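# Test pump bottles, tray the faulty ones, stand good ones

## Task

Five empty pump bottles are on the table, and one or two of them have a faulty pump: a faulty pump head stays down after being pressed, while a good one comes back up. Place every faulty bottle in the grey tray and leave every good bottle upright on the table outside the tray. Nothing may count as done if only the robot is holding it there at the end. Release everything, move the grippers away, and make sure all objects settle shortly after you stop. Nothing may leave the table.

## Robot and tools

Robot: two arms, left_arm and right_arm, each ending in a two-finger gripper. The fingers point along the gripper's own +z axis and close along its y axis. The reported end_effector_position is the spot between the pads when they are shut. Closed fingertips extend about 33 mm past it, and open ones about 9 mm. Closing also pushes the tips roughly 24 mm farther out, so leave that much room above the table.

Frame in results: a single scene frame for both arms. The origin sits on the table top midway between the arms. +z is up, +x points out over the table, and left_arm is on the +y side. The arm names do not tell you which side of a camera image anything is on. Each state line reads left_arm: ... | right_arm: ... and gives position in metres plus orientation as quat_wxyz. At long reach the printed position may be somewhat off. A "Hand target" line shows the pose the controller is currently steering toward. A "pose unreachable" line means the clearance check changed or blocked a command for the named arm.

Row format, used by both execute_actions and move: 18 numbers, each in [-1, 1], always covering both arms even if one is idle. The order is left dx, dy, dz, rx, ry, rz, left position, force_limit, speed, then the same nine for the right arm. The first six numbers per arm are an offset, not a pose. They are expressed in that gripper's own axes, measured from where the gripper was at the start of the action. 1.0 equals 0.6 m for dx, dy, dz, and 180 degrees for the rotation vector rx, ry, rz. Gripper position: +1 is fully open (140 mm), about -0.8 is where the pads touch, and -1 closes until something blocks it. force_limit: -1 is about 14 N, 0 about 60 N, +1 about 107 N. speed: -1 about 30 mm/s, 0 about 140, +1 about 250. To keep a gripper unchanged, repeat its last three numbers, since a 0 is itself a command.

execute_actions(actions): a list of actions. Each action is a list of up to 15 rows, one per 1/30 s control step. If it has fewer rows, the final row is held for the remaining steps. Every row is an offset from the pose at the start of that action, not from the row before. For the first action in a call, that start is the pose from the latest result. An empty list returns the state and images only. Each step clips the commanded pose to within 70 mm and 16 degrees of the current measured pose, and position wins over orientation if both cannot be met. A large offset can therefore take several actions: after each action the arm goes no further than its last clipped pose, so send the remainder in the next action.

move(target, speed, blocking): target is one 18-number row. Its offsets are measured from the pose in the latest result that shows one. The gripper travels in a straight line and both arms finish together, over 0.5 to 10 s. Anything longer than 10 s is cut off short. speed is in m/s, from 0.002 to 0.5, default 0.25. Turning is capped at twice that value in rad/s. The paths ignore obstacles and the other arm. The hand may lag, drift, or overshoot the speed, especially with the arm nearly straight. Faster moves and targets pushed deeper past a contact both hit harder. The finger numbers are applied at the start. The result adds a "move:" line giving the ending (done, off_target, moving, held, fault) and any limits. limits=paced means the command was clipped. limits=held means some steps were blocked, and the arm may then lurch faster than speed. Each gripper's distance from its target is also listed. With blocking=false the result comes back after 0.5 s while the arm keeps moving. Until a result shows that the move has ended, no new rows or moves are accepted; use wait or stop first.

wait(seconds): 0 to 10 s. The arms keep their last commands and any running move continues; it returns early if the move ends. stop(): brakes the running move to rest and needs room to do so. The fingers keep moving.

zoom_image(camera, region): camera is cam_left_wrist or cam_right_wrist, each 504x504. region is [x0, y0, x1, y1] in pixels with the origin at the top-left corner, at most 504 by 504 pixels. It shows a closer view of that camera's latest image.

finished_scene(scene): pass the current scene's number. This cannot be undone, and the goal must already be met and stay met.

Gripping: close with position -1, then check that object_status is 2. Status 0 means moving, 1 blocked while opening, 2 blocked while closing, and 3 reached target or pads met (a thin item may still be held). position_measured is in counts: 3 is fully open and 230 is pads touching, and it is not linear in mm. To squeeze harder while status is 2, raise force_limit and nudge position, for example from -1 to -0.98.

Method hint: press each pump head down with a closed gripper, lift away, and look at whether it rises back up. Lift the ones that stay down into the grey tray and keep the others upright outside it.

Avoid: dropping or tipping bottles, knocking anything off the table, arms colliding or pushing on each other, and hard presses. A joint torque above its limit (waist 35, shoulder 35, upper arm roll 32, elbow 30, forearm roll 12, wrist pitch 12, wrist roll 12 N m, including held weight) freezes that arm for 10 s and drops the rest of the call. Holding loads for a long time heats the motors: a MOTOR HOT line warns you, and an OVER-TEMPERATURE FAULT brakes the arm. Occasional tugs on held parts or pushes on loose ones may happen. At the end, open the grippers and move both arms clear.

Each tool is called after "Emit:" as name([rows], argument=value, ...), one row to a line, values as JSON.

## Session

Emit:
execute_actions(actions=[])

Scene clock: 0.00 s.
left_arm: end_effector_position=(+0.4174, +0.4246, +0.1158) position_measured=3 object_status=3 end_effector_quat_wxyz=(-0.047, +0.923, +0.378, +0.060) | right_arm: end_effector_position=(+0.6034, -0.2391, +0.4145) position_measured=3 object_status=3 end_effector_quat_wxyz=(-0.002, +0.954, -0.300, +0.000)
Joint positions: left_arm=[ 0.207 -0.419 -0.189 -2.829  0.071  2.512 -2.233] | right_arm=[-0.003 -0.003 -0.003 -1.571  0.003  1.571 -0.793]
Joint velocities: left_arm=[ 0.     0.001  0.001 -0.     0.    -0.     0.001] | right_arm=[-0.001 -0.    -0.     0.    -0.     0.     0.   ]
Hand target (left_arm): +0.417, +0.425, +0.116; -0.047, +0.923, +0.378, +0.060
Hand target (right_arm): +0.603, -0.239, +0.415; -0.002, +0.954, -0.300, +0.000

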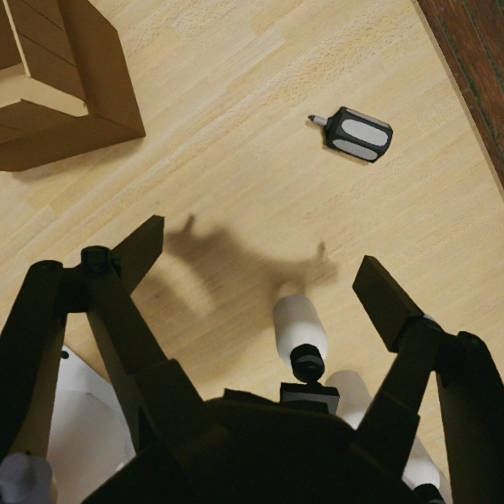

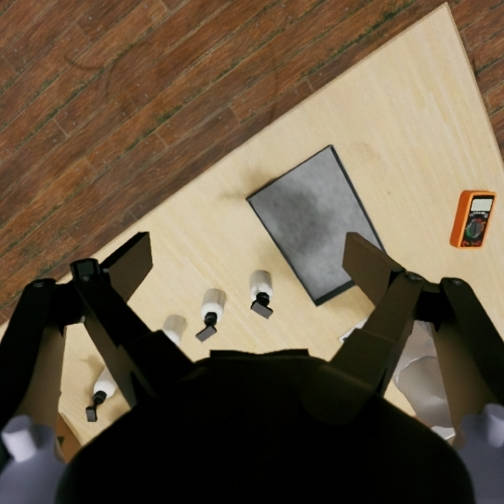

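Emit:
zoom_image(camera="cam_right_wrist", region=[60, 220, 360, 440])

Emit:
zoom_image(camera="cam_left_wrist", region=[100, 200, 460, 504])

Region (60, 220, 360, 440) of cam_right_wrist's 504x504 image, scaled by 1.680, with more detail than that image has; it fills the top 370 rows of this view, and the rest is white.

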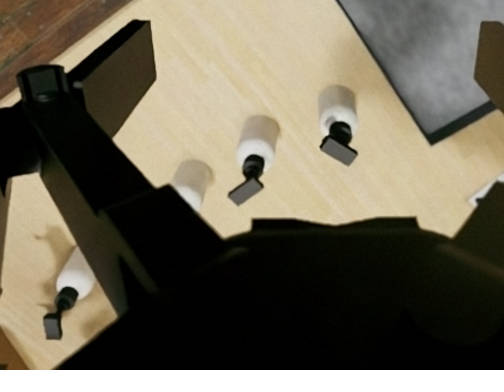

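Region (100, 200, 460, 504) of cam_left_wrist's 504x504 image, scaled by 1.400, with more detail than that image has; it fills the top 426 rows of this view, and the rest is white.

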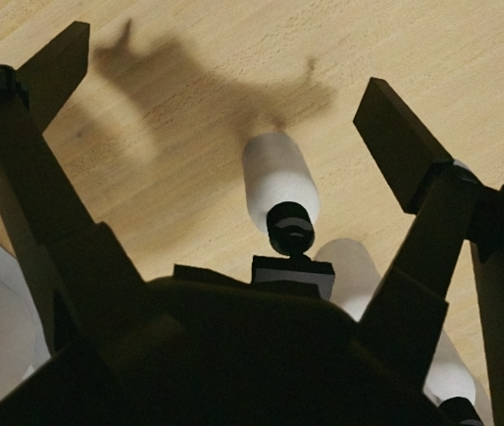

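Emit:
move(target=[-0.016,0.023,-0.172,-0.0307,-0.0392,0.247,-1,0,1, -0.397,-0.036,0.191,-0.0012,0,-0.194,-1,0,1], speed=0.4)

Scene clock: 54.03 s.
left_arm: end_effector_position=(+0.4116, +0.3899, +0.2143) position_measured=233 object_status=3 end_effector_quat_wxyz=(+0.003, +1.000, +0.004, +0.000) | right_arm: end_effector_position=(+0.4217, -0.0846, +0.2998) position_measured=233 object_status=3 end_effector_quat_wxyz=(+0.002, +1.000, -0.003, -0.001)
Joint positions: left_arm=[-0.216 -0.554  0.217 -2.615  0.122  2.068 -1.525] | right_arm=[ 0.268 -0.373  0.137 -2.25   0.049  1.877 -1.009]
Joint velocities: left_arm=[-0.005  0.002  0.005 -0.     0.004 -0.004  0.025] | right_arm=[ 0.001 -0.     0.    -0.001  0.001  0.002 -0.008]
Hand target (left_arm): +0.411, +0.391, +0.215; +0.002, +1.000, -0.004, -0.001
Hand target (right_arm): +0.422, -0.084, +0.300; -0.000, +1.000, -0.001, -0.000
Off the commanded pose (left_arm): 0.005 m, 1 deg.
Off the commanded pose (right_arm): 0.001 m, 0 deg.
move: off_target (left_arm)

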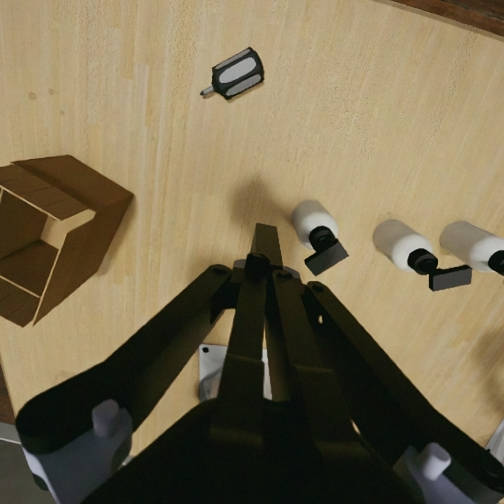

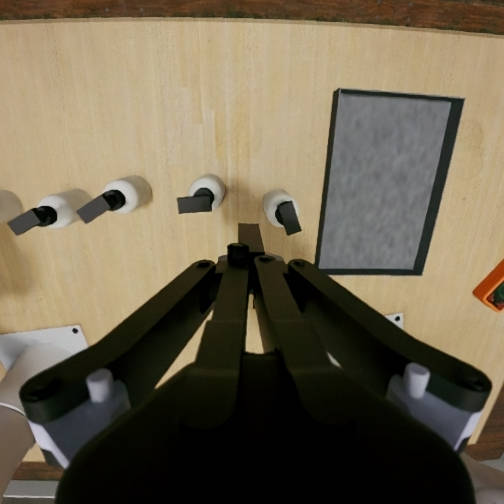

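Emit:
execute_actions(actions=[])

Emit:
zoom_image(camera="cam_right_wrist", region=[160, 160, 320, 260])

Emit:
zoom_image(camera="cam_right_wrist", region=[0, 160, 170, 260])

Emit:
zoom_image(camera="cam_left_wrist", region=[230, 180, 504, 320])

Scene clock: 56.27 s.
left_arm: end_effector_position=(+0.4115, +0.3900, +0.2143) position_measured=233 object_status=3 end_effector_quat_wxyz=(+0.003, +1.000, -0.000, -0.000) | right_arm: end_effector_position=(+0.4217, -0.0846, +0.2998) position_measured=233 object_status=3 end_effector_quat_wxyz=(+0.002, +1.000, -0.002, -0.001)
Joint positions: left_arm=[-0.216 -0.554  0.218 -2.614  0.122  2.067 -1.517] | right_arm=[ 0.268 -0.373  0.137 -2.25   0.049  1.877 -1.012]
Joint velocities: left_arm=[ 0.001 -0.002  0.001 -0.001  0.002 -0.001 -0.   ] | right_arm=[ 0.001 -0.001  0.001  0.    -0.001  0.    -0.001]
Hand target (left_arm): +0.411, +0.391, +0.215; +0.002, +1.000, -0.004, -0.001
Hand target (right_arm): +0.422, -0.084, +0.300; -0.000, +1.000, -0.001, -0.000
Off the commanded pose (left_arm): 0.005 m, 0 deg.
Off the commanded pose (right_arm): 0.001 m, 0 deg.

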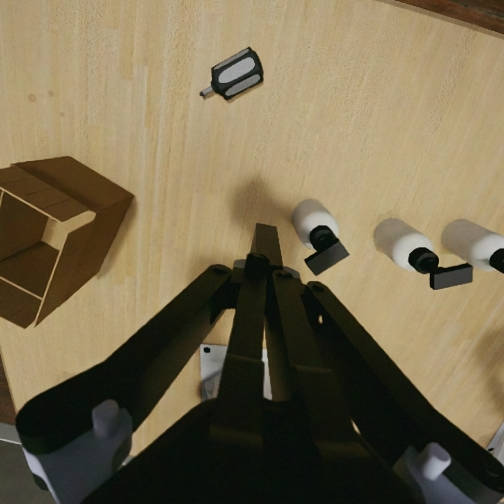

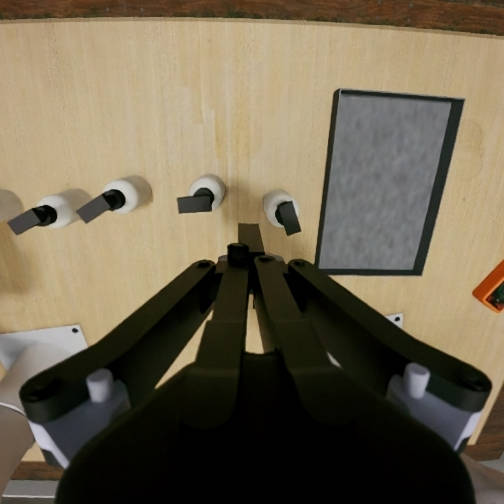

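Region (160, 160, 320, 260) of cam_right_wrist's 504x504 image, scaled by 3.150, with more detail than that image has; it fills the top 315 rows of this view, and the rest is white.

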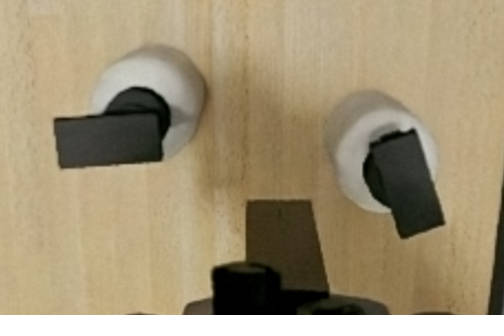

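Region (0, 160, 170, 260) of cam_right_wrist's 504x504 image, scaled by 2.965, with more detail than that image has; it fills the top 296 rows of this view, and the rest is white.

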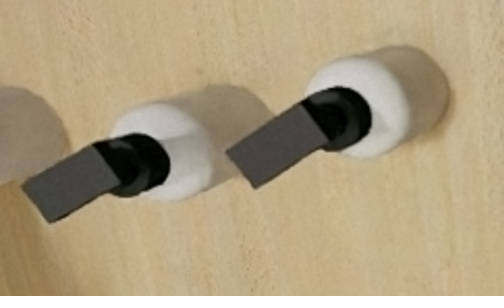

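Region (230, 180, 504, 320) of cam_left_wrist's 504x504 image, scaled by 1.839, with more detail than that image has; it fills the top 258 rows of this view, and the rest is white.

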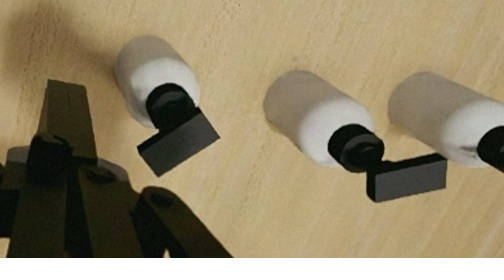

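Emit:
move(target=[-0.0125,0.105,0.024,0.0019,0,0,-1,0,1, -0.0262,0.0873,0.1747,0.0013,0.0006,-0.0013,-1,0,1], speed=0.25)

Emit:
zoom_image(camera="cam_left_wrist", region=[200, 160, 340, 280])

Emit:
zoom_image(camera="cam_right_wrist", region=[180, 150, 320, 270])

Scene clock: 80.37 s.
left_arm: end_effector_position=(+0.4039, +0.3294, +0.1999) position_measured=233 object_status=3 end_effector_quat_wxyz=(-0.002, +1.000, -0.006, -0.002) | right_arm: end_effector_position=(+0.4043, -0.1370, +0.1954) position_measured=233 object_status=3 end_effector_quat_wxyz=(+0.000, +1.000, -0.005, -0.002)
Joint positions: left_arm=[-0.247 -0.566  0.088 -2.671  0.06   2.102 -1.621] | right_arm=[ 0.253 -0.427  0.082 -2.574  0.042  2.144 -1.083]
Joint velocities: left_arm=[ 0.001 -0.    -0.001  0.    -0.001  0.002 -0.017] | right_arm=[ 0.     0.002 -0.    -0.001  0.     0.013 -0.016]
Hand target (left_arm): +0.404, +0.329, +0.199; -0.001, +1.000, +0.000, -0.001
Hand target (right_arm): +0.406, -0.138, +0.195; +0.000, +1.000, -0.000, +0.001
Off the commanded pose (left_arm): 0.003 m, 1 deg.
Off the commanded pose (right_arm): 0.002 m, 1 deg.
move: done

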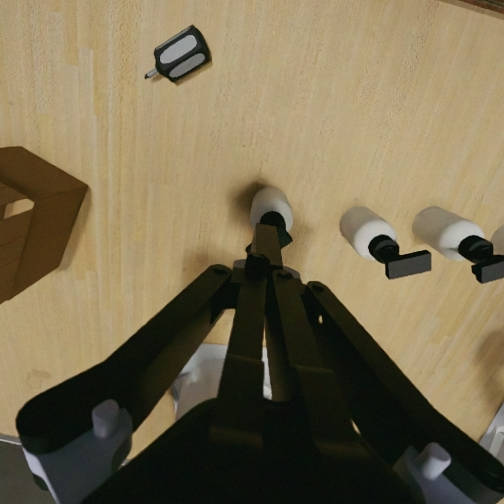

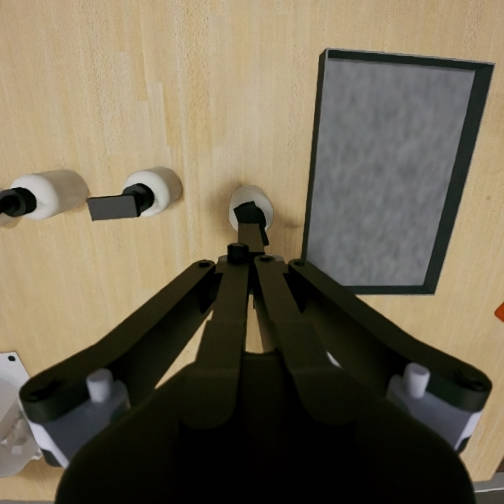

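Region (200, 160, 340, 280) of cam_left_wrist's 504x504 image, scaled by 3.600, with more detail than that image has; it fills the top 432 rows of this view, and the rest is white.

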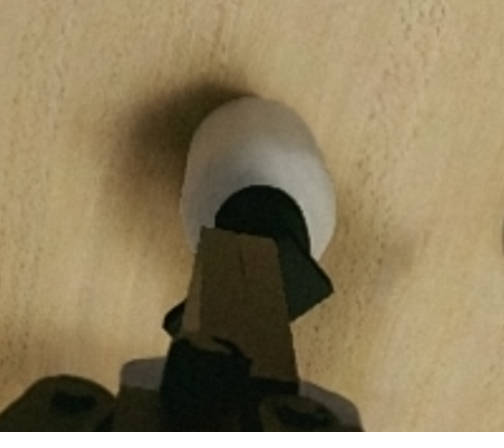

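Region (180, 150, 320, 270) of cam_right_wrist's 504x504 image, scaled by 3.600, with more detail than that image has; it fills the top 432 rows of this view, and the rest is white.

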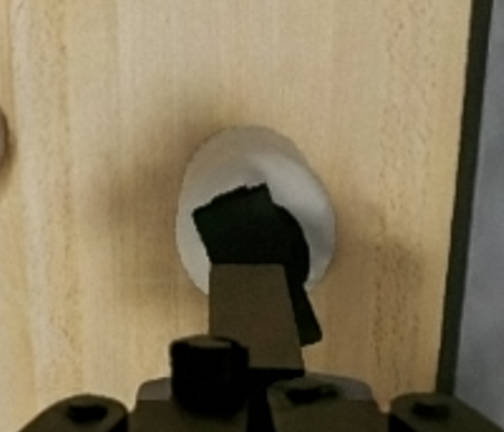

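Emit:
move(target=[-0.0083,0.015,0.078,-0.0013,0.0013,-0.0038,-1,0,1, -0.002,0.005,0.069,0,0.0013,-0.0032,-1,0,1], speed=0.045)

Scene clock: 98.87 s.
left_arm: end_effector_position=(+0.4006, +0.3234, +0.1561) position_measured=233 object_status=3 end_effector_quat_wxyz=(-0.002, +1.000, -0.002, +0.002) | right_arm: end_effector_position=(+0.4050, -0.1381, +0.1587) position_measured=233 object_status=3 end_effector_quat_wxyz=(-0.002, +1.000, -0.003, +0.003)
Joint positions: left_arm=[-0.248 -0.518  0.078 -2.758  0.055  2.244 -1.638] | right_arm=[ 0.253 -0.382  0.082 -2.64   0.042  2.266 -1.088]
Joint velocities: left_arm=[ 0.     0.003 -0.002 -0.003 -0.002  0.016 -0.004] | right_arm=[-0.001 -0.    -0.001  0.    -0.     0.01  -0.002]
Hand target (left_arm): +0.399, +0.322, +0.153; -0.001, +1.000, +0.001, +0.000
Hand target (right_arm): +0.403, -0.140, +0.154; +0.001, +1.000, +0.000, +0.000
Off the commanded pose (left_arm): 0.005 m, 0 deg.
Off the commanded pose (right_arm): 0.005 m, 1 deg.
move: off_target (left_arm, right_arm)

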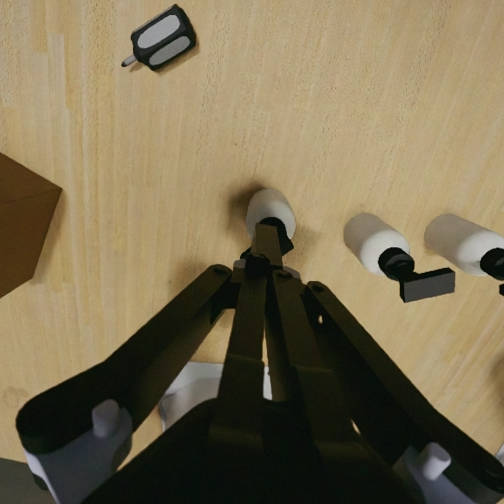

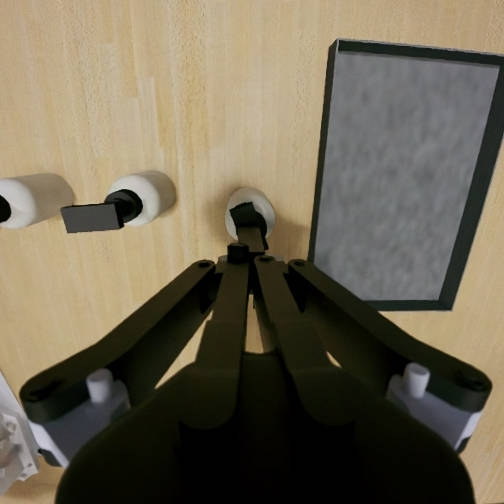

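Emit:
move(target=[-0.003,0.002,0.0135,-0.0013,-0.0013,0,-1,0,1, -0.003,0.002,-0.03,-0.0013,-0.0019,-0.0019,-1,0,1], speed=0.04)

Scene clock: 101.80 s.
left_arm: end_effector_position=(+0.4022, +0.3232, +0.1524) position_measured=233 object_status=3 end_effector_quat_wxyz=(-0.001, +1.000, -0.001, +0.004) | right_arm: end_effector_position=(+0.4033, -0.1386, +0.1757) position_measured=233 object_status=3 end_effector_quat_wxyz=(-0.001, +1.000, -0.002, +0.001)
Joint positions: left_arm=[-0.248 -0.511  0.08  -2.764  0.054  2.262 -1.64 ] | right_arm=[ 0.253 -0.41   0.082 -2.616  0.042  2.208 -1.09 ]
Joint velocities: left_arm=[-0.002 -0.001  0.001 -0.     0.001  0.002 -0.001] | right_arm=[-0.     0.    -0.     0.001 -0.001 -0.011 -0.002]
Hand target (left_arm): +0.399, +0.322, +0.148; -0.000, +1.000, -0.002, -0.000
Hand target (right_arm): +0.403, -0.139, +0.177; -0.000, +1.000, +0.000, -0.000
Off the commanded pose (left_arm): 0.006 m, 1 deg.
Off the commanded pose (right_arm): 0.001 m, 0 deg.
move: off_target (left_arm)

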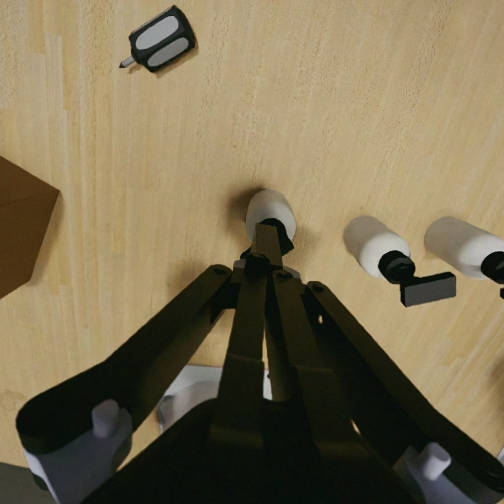

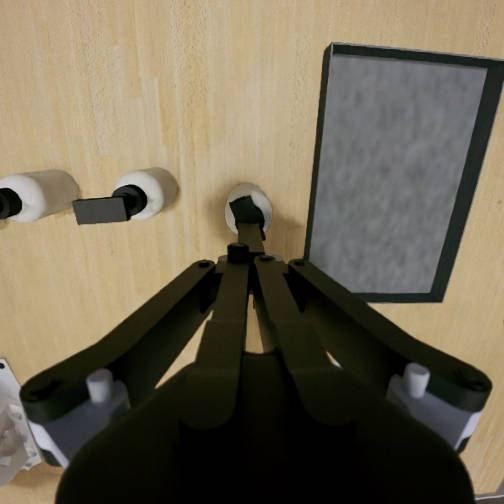

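Emit:
move(target=[-0.004,0.001,-0.061,-0.0006,-0.0025,0,-1,0,1, 0,0,-0.033,-0.0006,-0.0006,-0.0013,-1,0,1], speed=0.06)

Emit:
move(target=[-0.005,0.2025,0,0,0,0,-1,0,1, 0.0437,-0.1867,0,0,0,0,-1,0,1], speed=0.22)

Emit:
zoom_image(camera="cam_left_wrist", region=[110, 150, 390, 290])

Emit:
zoom_image(camera="cam_right_wrist", region=[80, 150, 420, 290])

Scene clock: 111.60 s.
left_arm: end_effector_position=(+0.3993, +0.3229, +0.1874) position_measured=233 object_status=3 end_effector_quat_wxyz=(-0.001, +1.000, -0.002, +0.001) | right_arm: end_effector_position=(+0.4032, -0.1379, +0.1944) position_measured=233 object_status=3 end_effector_quat_wxyz=(-0.001, +1.000, -0.001, +0.000)
Joint positions: left_arm=[-0.252 -0.571  0.079 -2.71   0.052  2.141 -1.64 ] | right_arm=[ 0.253 -0.435  0.082 -2.584  0.042  2.152 -1.091]
Joint velocities: left_arm=[-0.     0.001  0.    -0.     0.    -0.012 -0.001] | right_arm=[-0.    -0.     0.001  0.     0.001 -0.006  0.001]
Hand target (left_arm): +0.399, +0.322, +0.189; +0.000, +1.000, -0.002, +0.000
Hand target (right_arm): +0.403, -0.139, +0.196; -0.000, +1.000, +0.001, -0.000
Off the commanded pose (left_arm): 0.002 m, 0 deg.
Off the commanded pose (right_arm): 0.001 m, 0 deg.
move: done

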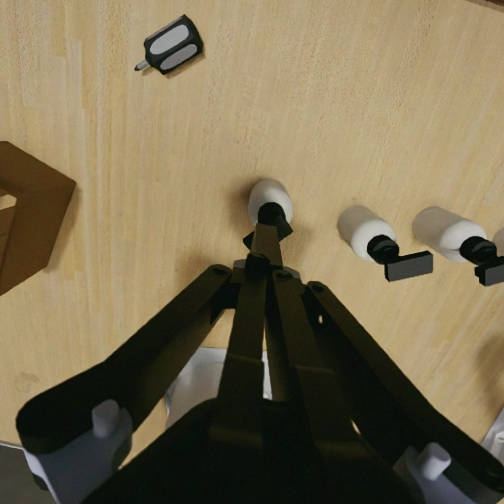

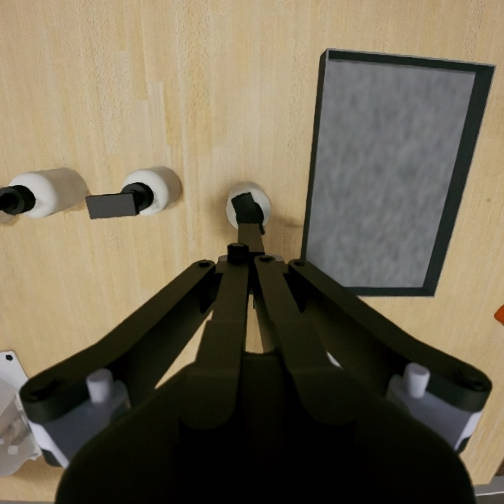

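Scene clock: 112.97 s.
left_arm: end_effector_position=(+0.3943, +0.2064, +0.1849) position_measured=233 object_status=3 end_effector_quat_wxyz=(-0.006, +1.000, -0.008, -0.002) | right_arm: end_effector_position=(+0.4296, -0.0263, +0.1940) position_measured=233 object_status=3 end_effector_quat_wxyz=(-0.002, +1.000, +0.003, -0.001)
Joint positions: left_arm=[-0.327 -0.502 -0.164 -2.658 -0.082  2.153 -1.839] | right_arm=[ 0.291 -0.17   0.215 -2.329  0.047  2.163 -0.926]
Joint velocities: left_arm=[ 0.005  0.    -0.005 -0.001 -0.004  0.001 -0.024] | right_arm=[-0.    -0.    -0.001  0.001 -0.001 -0.     0.025]
Hand target (left_arm): +0.396, +0.205, +0.186; -0.004, +1.000, -0.001, +0.000
Hand target (right_arm): +0.430, -0.026, +0.194; -0.000, +1.000, -0.001, +0.000
Off the commanded pose (left_arm): 0.006 m, 1 deg.
Off the commanded pose (right_arm): 0.001 m, 0 deg.
move: off_target (left_arm)

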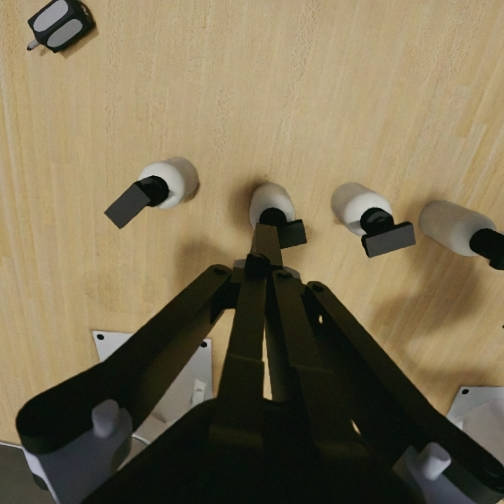

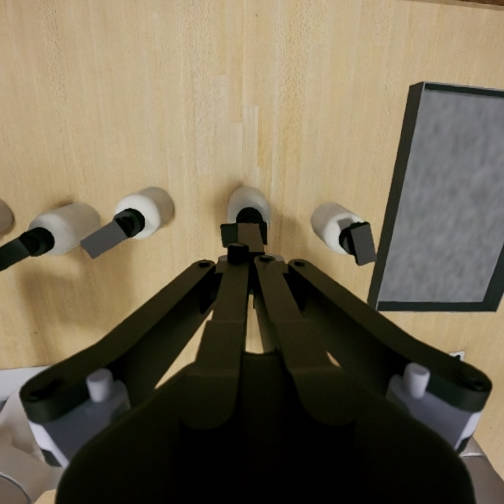

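Region (110, 150, 390, 290) of cam_left_wrist's 504x504 image, scaled by 1.800, with more detail than that image has.

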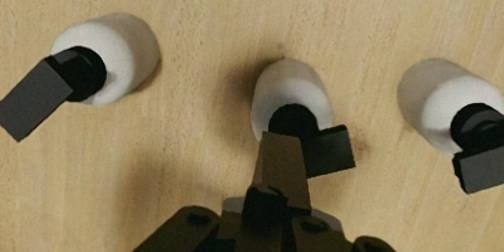

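Region (80, 150, 420, 290) of cam_right_wrist's 504x504 image, scaled by 1.482, with more detail than that image has; it fills the top 208 rows of this view, and the rest is white.

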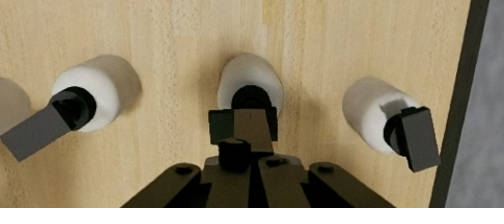

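Emit:
execute_actions(actions=[])

Emit:
zoom_image(camera="cam_left_wrist", region=[200, 160, 340, 280])

Emit:
zoom_image(camera="cam_right_wrist", region=[180, 160, 400, 280])

Scene clock: 115.03 s.
left_arm: end_effector_position=(+0.3944, +0.2063, +0.1850) position_measured=233 object_status=3 end_effector_quat_wxyz=(-0.006, +1.000, -0.004, -0.002) | right_arm: end_effector_position=(+0.4297, -0.0263, +0.1940) position_measured=233 object_status=3 end_effector_quat_wxyz=(-0.002, +1.000, -0.000, -0.001)
Joint positions: left_arm=[-0.327 -0.502 -0.165 -2.658 -0.083  2.153 -1.847] | right_arm=[ 0.291 -0.17   0.215 -2.329  0.047  2.163 -0.919]
Joint velocities: left_arm=[ 0.     0.     0.001 -0.001 -0.     0.     0.001] | right_arm=[-0.001  0.     0.    -0.002  0.    -0.     0.001]
Hand target (left_arm): +0.396, +0.205, +0.186; -0.004, +1.000, -0.001, +0.000
Hand target (right_arm): +0.430, -0.026, +0.194; -0.000, +1.000, -0.001, +0.000
Off the commanded pose (left_arm): 0.006 m, 1 deg.
Off the commanded pose (right_arm): 0.001 m, 0 deg.

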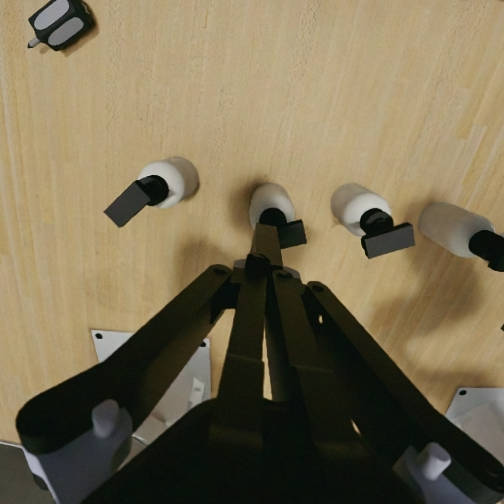

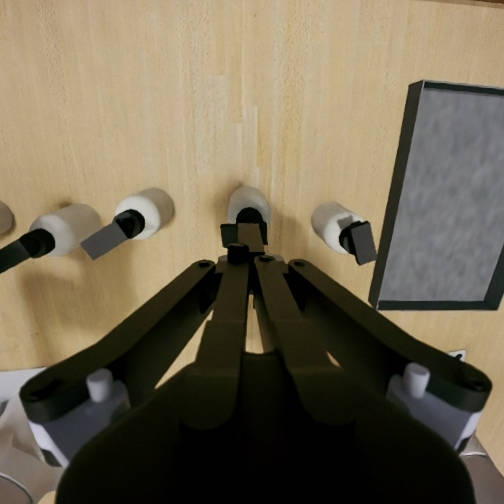

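Region (200, 160, 340, 280) of cam_left_wrist's 504x504 image, scaled by 3.600, with more detail than that image has; it fills the top 432 rows of this view, and the rest is white.

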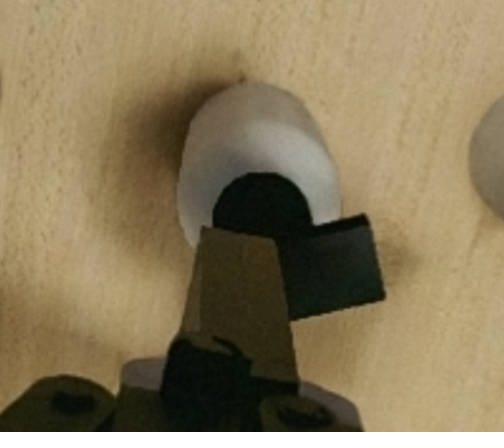

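Region (180, 160, 400, 280) of cam_right_wrist's 504x504 image, scaled by 2.291, with more detail than that image has; it fills the top 275 rows of this view, and the rest is white.

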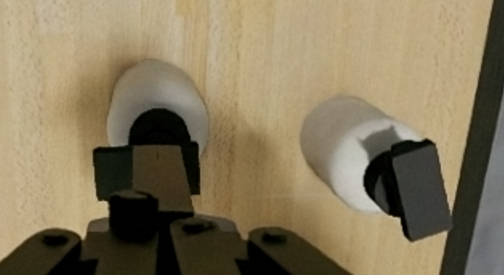

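Emit:
execute_actions([
  [[0,0.001,0.0007,-0.0002,0.0001,-0.0001,-1,0,1, -0.0002,0,0.001,-0.0001,0,0,-1,0,1],[0,0.003,0.002,-0.0006,0.0002,-0.0004,-1,0,1, -0.0005,0.0002,0.003,-0.0002,0.0001,0,-1,0,1],[0,0.0055,0.004,-0.0012,0.0004,-0.0008,-1,0,1, -0.001,0.0003,0.0055,-0.0004,0.0002,0,-1,0,1],[0,0.0085,0.0063,-0.0018,0.0006,-0.0012,-1,0,1, -0.0016,0.0005,0.0085,-0.0006,0.0003,0,-1,0,1],[0,0.0115,0.0085,-0.0024,0.0008,-0.0016,-1,0,1, -0.0021,0.0006,0.0115,-0.0008,0.0004,0,-1,0,1],[0,0.014,0.0104,-0.003,0.001,-0.002,-1,0,1, -0.0026,0.0008,0.014,-0.001,0.0005,0,-1,0,1],[0,0.016,0.012,-0.0034,0.0012,-0.0022,-1,0,1, -0.003,0.0009,0.016,-0.0012,0.0005,0,-1,0,1],[0,0.0174,0.013,-0.0037,0.0013,-0.0024,-1,0,1, -0.0032,0.001,0.0174,-0.0013,0.0006,0,-1,0,1],[0,0.018,0.0133,-0.0038,0.0013,-0.0025,-1,0,1, -0.0033,0.001,0.018,-0.0013,0.0006,0,-1,0,1]],
])

Emit:
zoom_image(camera="cam_left_wrist", region=[200, 160, 340, 280])

Scene clock: 127.10 s.
left_arm: end_effector_position=(+0.3941, +0.1976, +0.1781) position_measured=233 object_status=3 end_effector_quat_wxyz=(-0.002, +1.000, -0.005, -0.001) | right_arm: end_effector_position=(+0.4271, -0.0279, +0.1840) position_measured=233 object_status=3 end_effector_quat_wxyz=(+0.000, +1.000, -0.001, -0.003)
Joint positions: left_arm=[-0.333 -0.487 -0.177 -2.666 -0.097  2.179 -1.854] | right_arm=[ 0.291 -0.162  0.217 -2.347  0.046  2.183 -0.916]
Joint velocities: left_arm=[-0.001  0.001 -0.009  0.001 -0.011  0.025 -0.011] | right_arm=[-0.001  0.001  0.001 -0.002 -0.003  0.021  0.005]
Hand target (left_arm): +0.395, +0.196, +0.177; -0.000, +1.000, -0.000, +0.000
Hand target (right_arm): +0.428, -0.027, +0.183; +0.001, +1.000, -0.001, +0.000
Off the commanded pose (left_arm): 0.002 m, 1 deg.
Off the commanded pose (right_arm): 0.001 m, 0 deg.

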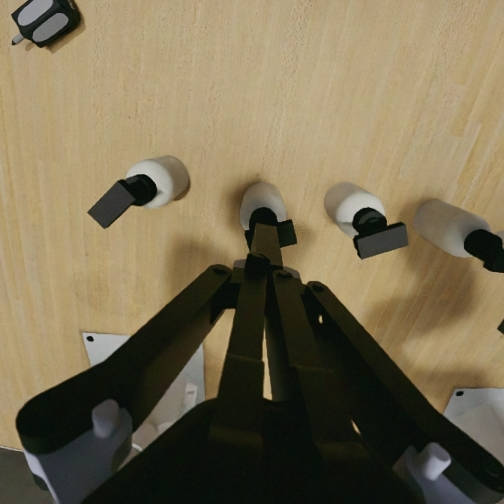

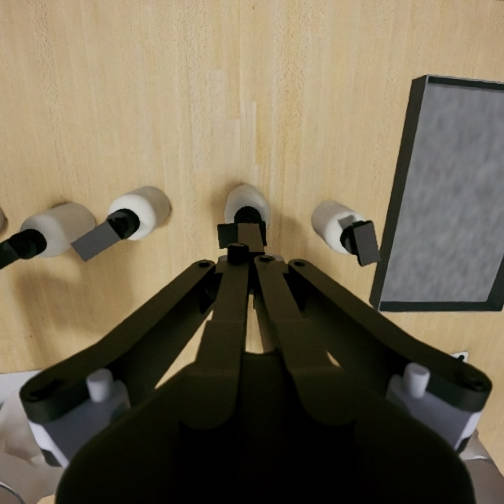

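Region (200, 160, 340, 280) of cam_left_wrist's 504x504 image, scaled by 3.600, with more detail than that image has; it fills the top 432 rows of this view, and the rest is white.

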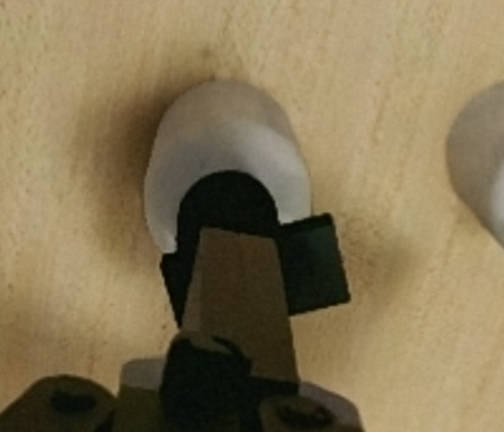

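Emit:
execute_actions(actions=[])

Scene clock: 136.47 s.
left_arm: end_effector_position=(+0.3952, +0.1968, +0.1784) position_measured=233 object_status=3 end_effector_quat_wxyz=(-0.001, +1.000, -0.003, +0.001) | right_arm: end_effector_position=(+0.4279, -0.0272, +0.1843) position_measured=233 object_status=3 end_effector_quat_wxyz=(-0.001, +1.000, -0.001, -0.001)
Joint positions: left_arm=[-0.333 -0.487 -0.178 -2.666 -0.099  2.183 -1.858] | right_arm=[ 0.291 -0.162  0.217 -2.347  0.045  2.187 -0.915]
Joint velocities: left_arm=[ 0.    -0.001  0.    -0.    -0.     0.     0.001] | right_arm=[-0.001 -0.001 -0.001 -0.001  0.001  0.    -0.   ]
Hand target (left_arm): +0.395, +0.196, +0.177; -0.000, +1.000, -0.000, +0.000
Hand target (right_arm): +0.428, -0.027, +0.183; +0.001, +1.000, -0.001, +0.000
Off the commanded pose (left_arm): 0.002 m, 0 deg.
Off the commanded pose (right_arm): 0.001 m, 0 deg.

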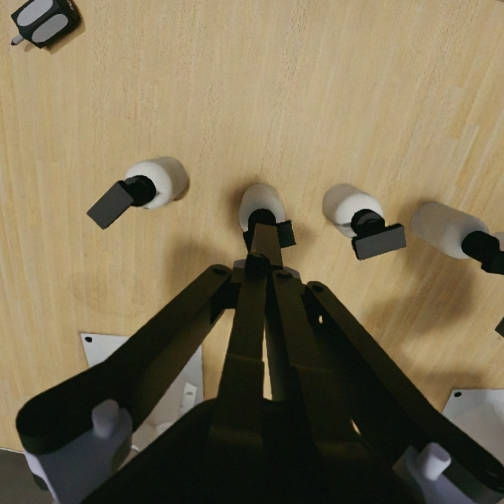

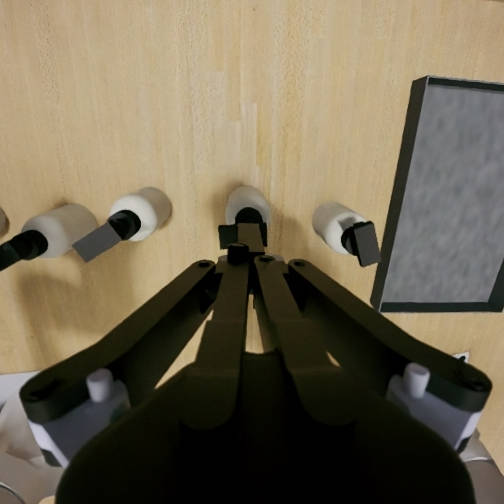

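Emit:
move(target=[-0.001,0.0,0.0523,-0.0006,-0.0006,-0.0019,-1,0,1, 0.0,0.0,0.0505,-0.0006,0.0006,-0.0006,-1,0,1], speed=0.04)

Scene clock: 140.37 s.
left_arm: end_effector_position=(+0.3989, +0.1963, +0.1529) position_measured=233 object_status=3 end_effector_quat_wxyz=(+0.001, +1.000, -0.003, +0.005) | right_arm: end_effector_position=(+0.4305, -0.0261, +0.1591) position_measured=233 object_status=3 end_effector_quat_wxyz=(-0.003, +1.000, -0.001, +0.002)
Joint positions: left_arm=[-0.333 -0.44  -0.182 -2.703 -0.099  2.276 -1.858] | right_arm=[ 0.291 -0.125  0.218 -2.38   0.038  2.264 -0.911]
Joint velocities: left_arm=[-0.001  0.002 -0.    -0.    -0.001  0.014 -0.001] | right_arm=[ 0.     0.001 -0.    -0.002 -0.002  0.01   0.003]
Hand target (left_arm): +0.395, +0.198, +0.147; -0.001, +1.000, +0.001, -0.000
Hand target (right_arm): +0.428, -0.027, +0.154; +0.000, +1.000, -0.000, -0.000
Off the commanded pose (left_arm): 0.007 m, 1 deg.
Off the commanded pose (right_arm): 0.006 m, 0 deg.
move: off_target (left_arm, right_arm)

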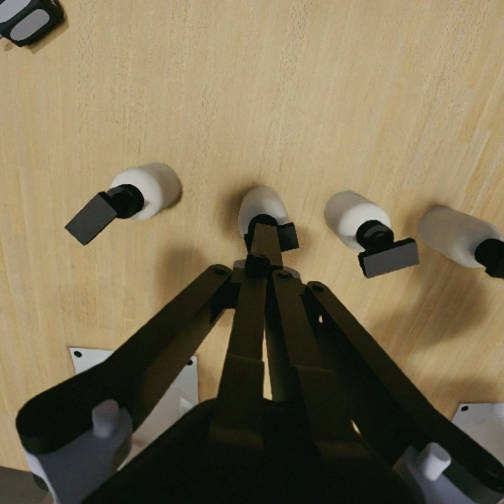

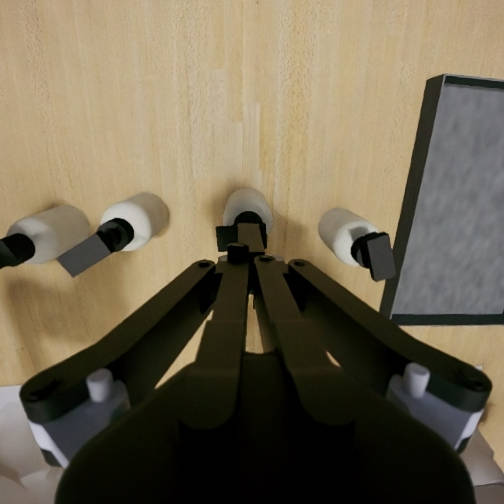

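Emit:
move(target=[-0.0065,0.0,-0.0585,0.0006,-0.0032,-0.0019,-1,0,1, -0.004,0.0015,-0.0598,-0.0019,-0.0013,-0.0006,-1,0,1], speed=0.06)

Scene clock: 144.10 s.
left_arm: end_effector_position=(+0.3944, +0.1962, +0.1863) position_measured=233 object_status=3 end_effector_quat_wxyz=(-0.001, +1.000, -0.002, +0.001) | right_arm: end_effector_position=(+0.4286, -0.0269, +0.1942) position_measured=233 object_status=3 end_effector_quat_wxyz=(+0.000, +1.000, -0.000, +0.002)
Joint positions: left_arm=[-0.333 -0.501 -0.178 -2.655 -0.101  2.159 -1.859] | right_arm=[ 0.291 -0.176  0.218 -2.335  0.042  2.165 -0.913]
Joint velocities: left_arm=[ 0.001  0.001 -0.     0.     0.    -0.012  0.003] | right_arm=[-0.    -0.001  0.     0.     0.001 -0.01  -0.002]
Hand target (left_arm): +0.394, +0.196, +0.188; +0.001, +1.000, -0.000, -0.000
Hand target (right_arm): +0.428, -0.027, +0.195; -0.000, +1.000, +0.000, -0.000
Off the commanded pose (left_arm): 0.002 m, 0 deg.
Off the commanded pose (right_arm): 0.001 m, 0 deg.
move: done

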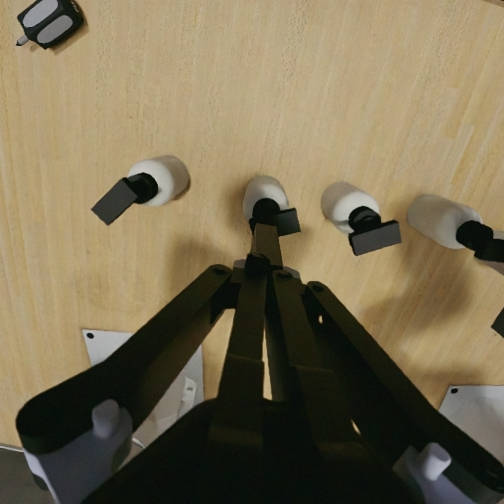

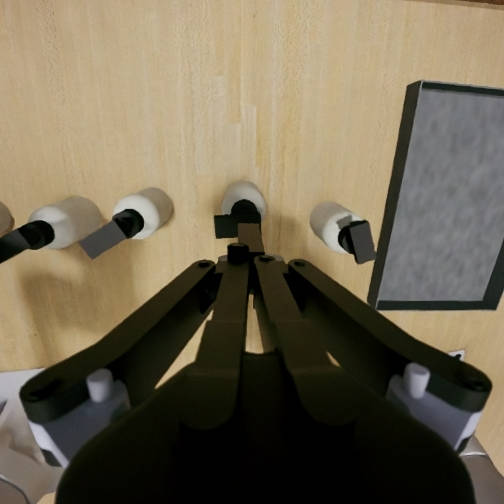

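Emit:
zoom_image(camera="cam_left_wrist", region=[80, 130, 504, 290])

Emit:
zoom_image(camera="cam_right_wrist", region=[0, 150, 400, 290])

Region (80, 130, 504, 290) of cam_left_wrist's 504x504 image, scaled by 1.189, with more detail than that image has; it fills the top 190 rows of this view, and the rest is white.

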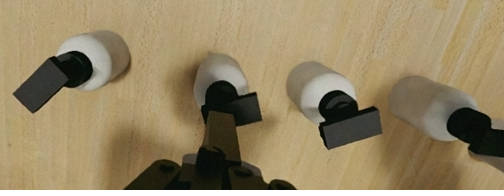

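Region (0, 150, 400, 290) of cam_right_wrist's 504x504 image, scaled by 1.260, with more detail than that image has; it fills the top 176 rows of this view, and the rest is white.

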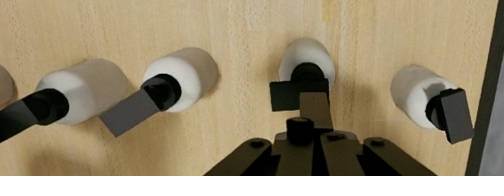

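Emit:
zoom_image(camera="cam_right_wrist", region=[290, 180, 410, 280])

Emit:
zoom_image(camera="cam_right_wrist", region=[0, 170, 190, 280])

Emit:
zoom_image(camera="cam_left_wrist", region=[300, 160, 504, 290])

Region (290, 180, 410, 280) of cam_right_wrist's 504x504 image, scaled by 4.200, with more detail than that image has.

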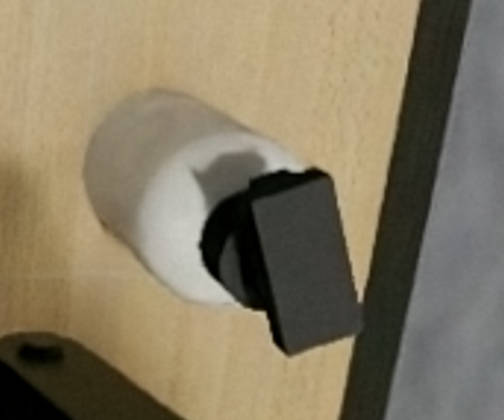

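Region (0, 170, 190, 280) of cam_right_wrist's 504x504 image, scaled by 2.653, with more detail than that image has; it fills the top 292 rows of this view, and the rest is white.

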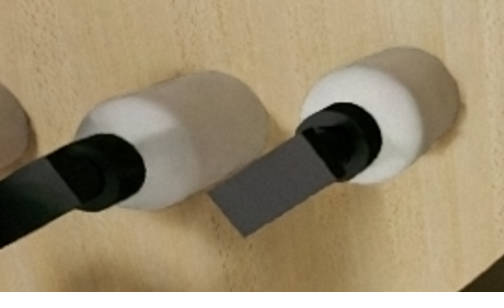

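Region (300, 160, 504, 290) of cam_left_wrist's 504x504 image, scaled by 2.471, with more detail than that image has; it fills the top 321 rows of this view, and the rest is white.

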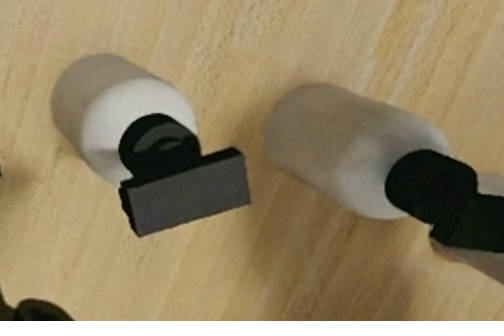

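Emit:
move(target=[0.0277,0.169,-0.003,-0.0006,-0.0006,-0.0013,-1,0,1, -0.0393,0.1835,-0.0013,0.0,-0.0013,0.0,0.17,0,1], speed=0.2)

Scene clock: 171.70 s.
left_arm: end_effector_position=(+0.4099, +0.0987, +0.1875) position_measured=233 object_status=3 end_effector_quat_wxyz=(-0.004, +1.000, -0.008, -0.001) | right_arm: end_effector_position=(+0.4058, -0.1347, +0.1960) position_measured=108 object_status=3 end_effector_quat_wxyz=(-0.002, +1.000, -0.007, +0.002)
Joint positions: left_arm=[-0.344 -0.316 -0.359 -2.476 -0.125  2.169 -2.03 ] | right_arm=[ 0.268 -0.428  0.07  -2.575  0.038  2.154 -1.072]
Joint velocities: left_arm=[ 0.004 -0.001 -0.005  0.001 -0.     0.001 -0.031] | right_arm=[ 0.001  0.     0.    -0.001 -0.    -0.001 -0.026]
Hand target (left_arm): +0.411, +0.097, +0.188; -0.003, +1.000, +0.000, +0.000
Hand target (right_arm): +0.404, -0.137, +0.195; +0.000, +1.000, +0.000, +0.000
Off the commanded pose (left_arm): 0.004 m, 1 deg.
Off the commanded pose (right_arm): 0.003 m, 1 deg.
move: off_target (left_arm)

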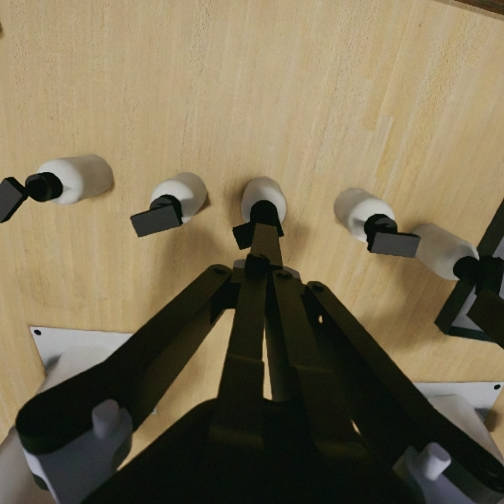

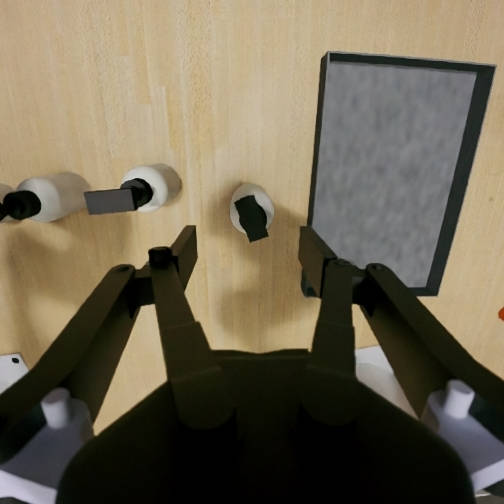

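Emit:
execute_actions(actions=[])

Emit:
zoom_image(camera="cam_left_wrist", region=[200, 160, 340, 280])

Emit:
zoom_image(camera="cam_left_wrist", region=[0, 140, 220, 260])

Emit:
zoom_image(camera="cam_left_wrist", region=[320, 170, 504, 310])

Emit:
zoom_image(camera="cam_right_wrist", region=[60, 150, 330, 290])

Scene clock: 174.37 s.
left_arm: end_effector_position=(+0.4100, +0.0986, +0.1875) position_measured=233 object_status=3 end_effector_quat_wxyz=(-0.005, +1.000, -0.003, -0.001) | right_arm: end_effector_position=(+0.4057, -0.1347, +0.1959) position_measured=108 object_status=3 end_effector_quat_wxyz=(-0.002, +1.000, -0.003, +0.002)
Joint positions: left_arm=[-0.344 -0.316 -0.36  -2.476 -0.125  2.169 -2.039] | right_arm=[ 0.268 -0.428  0.07  -2.576  0.038  2.154 -1.08 ]
Joint velocities: left_arm=[-0.001 -0.001  0.001  0.    -0.001  0.001  0.001] | right_arm=[-0.     0.001  0.    -0.001  0.001 -0.     0.   ]
Hand target (left_arm): +0.411, +0.097, +0.188; -0.003, +1.000, +0.000, +0.000
Hand target (right_arm): +0.404, -0.137, +0.195; +0.000, +1.000, +0.000, +0.000
Off the commanded pose (left_arm): 0.004 m, 1 deg.
Off the commanded pose (right_arm): 0.003 m, 0 deg.

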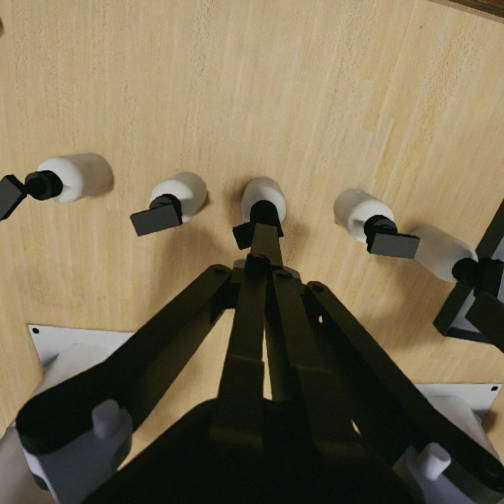

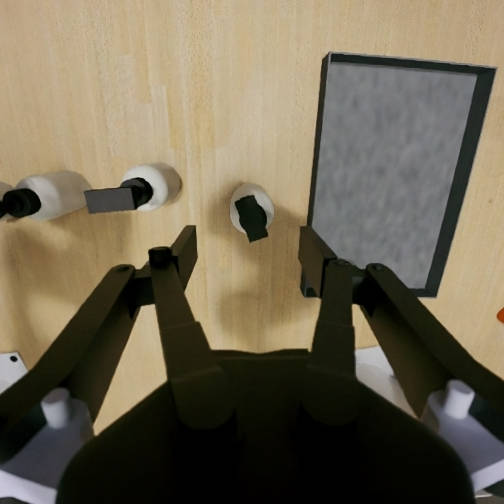

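Region (200, 160, 340, 280) of cam_left_wrist's 504x504 image, scaled by 3.600, with more detail than that image has; it fills the top 432 rows of this view, and the rest is white.

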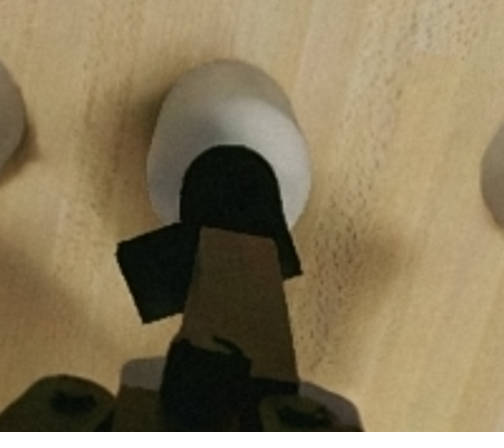

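Region (0, 140, 220, 260) of cam_left_wrist's 504x504 image, scaled by 2.291, with more detail than that image has; it fills the top 275 rows of this view, and the rest is white.

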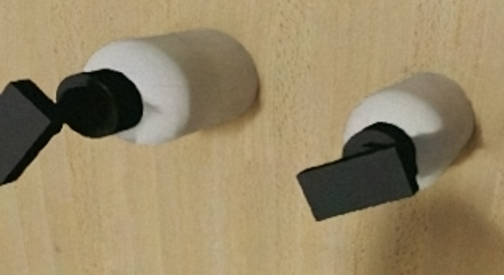

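Region (320, 170, 504, 310) of cam_left_wrist's 504x504 image, scaled by 2.739, with more detail than that image has; it fills the top 383 rows of this view, and the rest is white.

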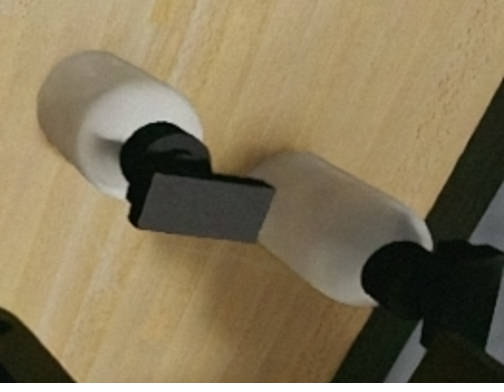

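Region (60, 150, 330, 290) of cam_right_wrist's 504x504 image, scaled by 1.867, with more detail than that image has; it fills the top 261 rows of this view, and the rest is white.

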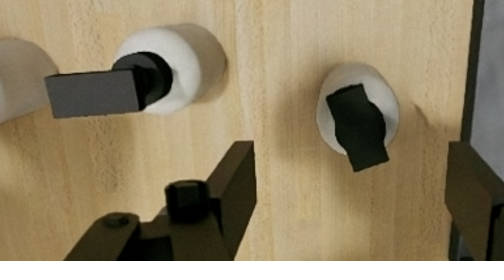

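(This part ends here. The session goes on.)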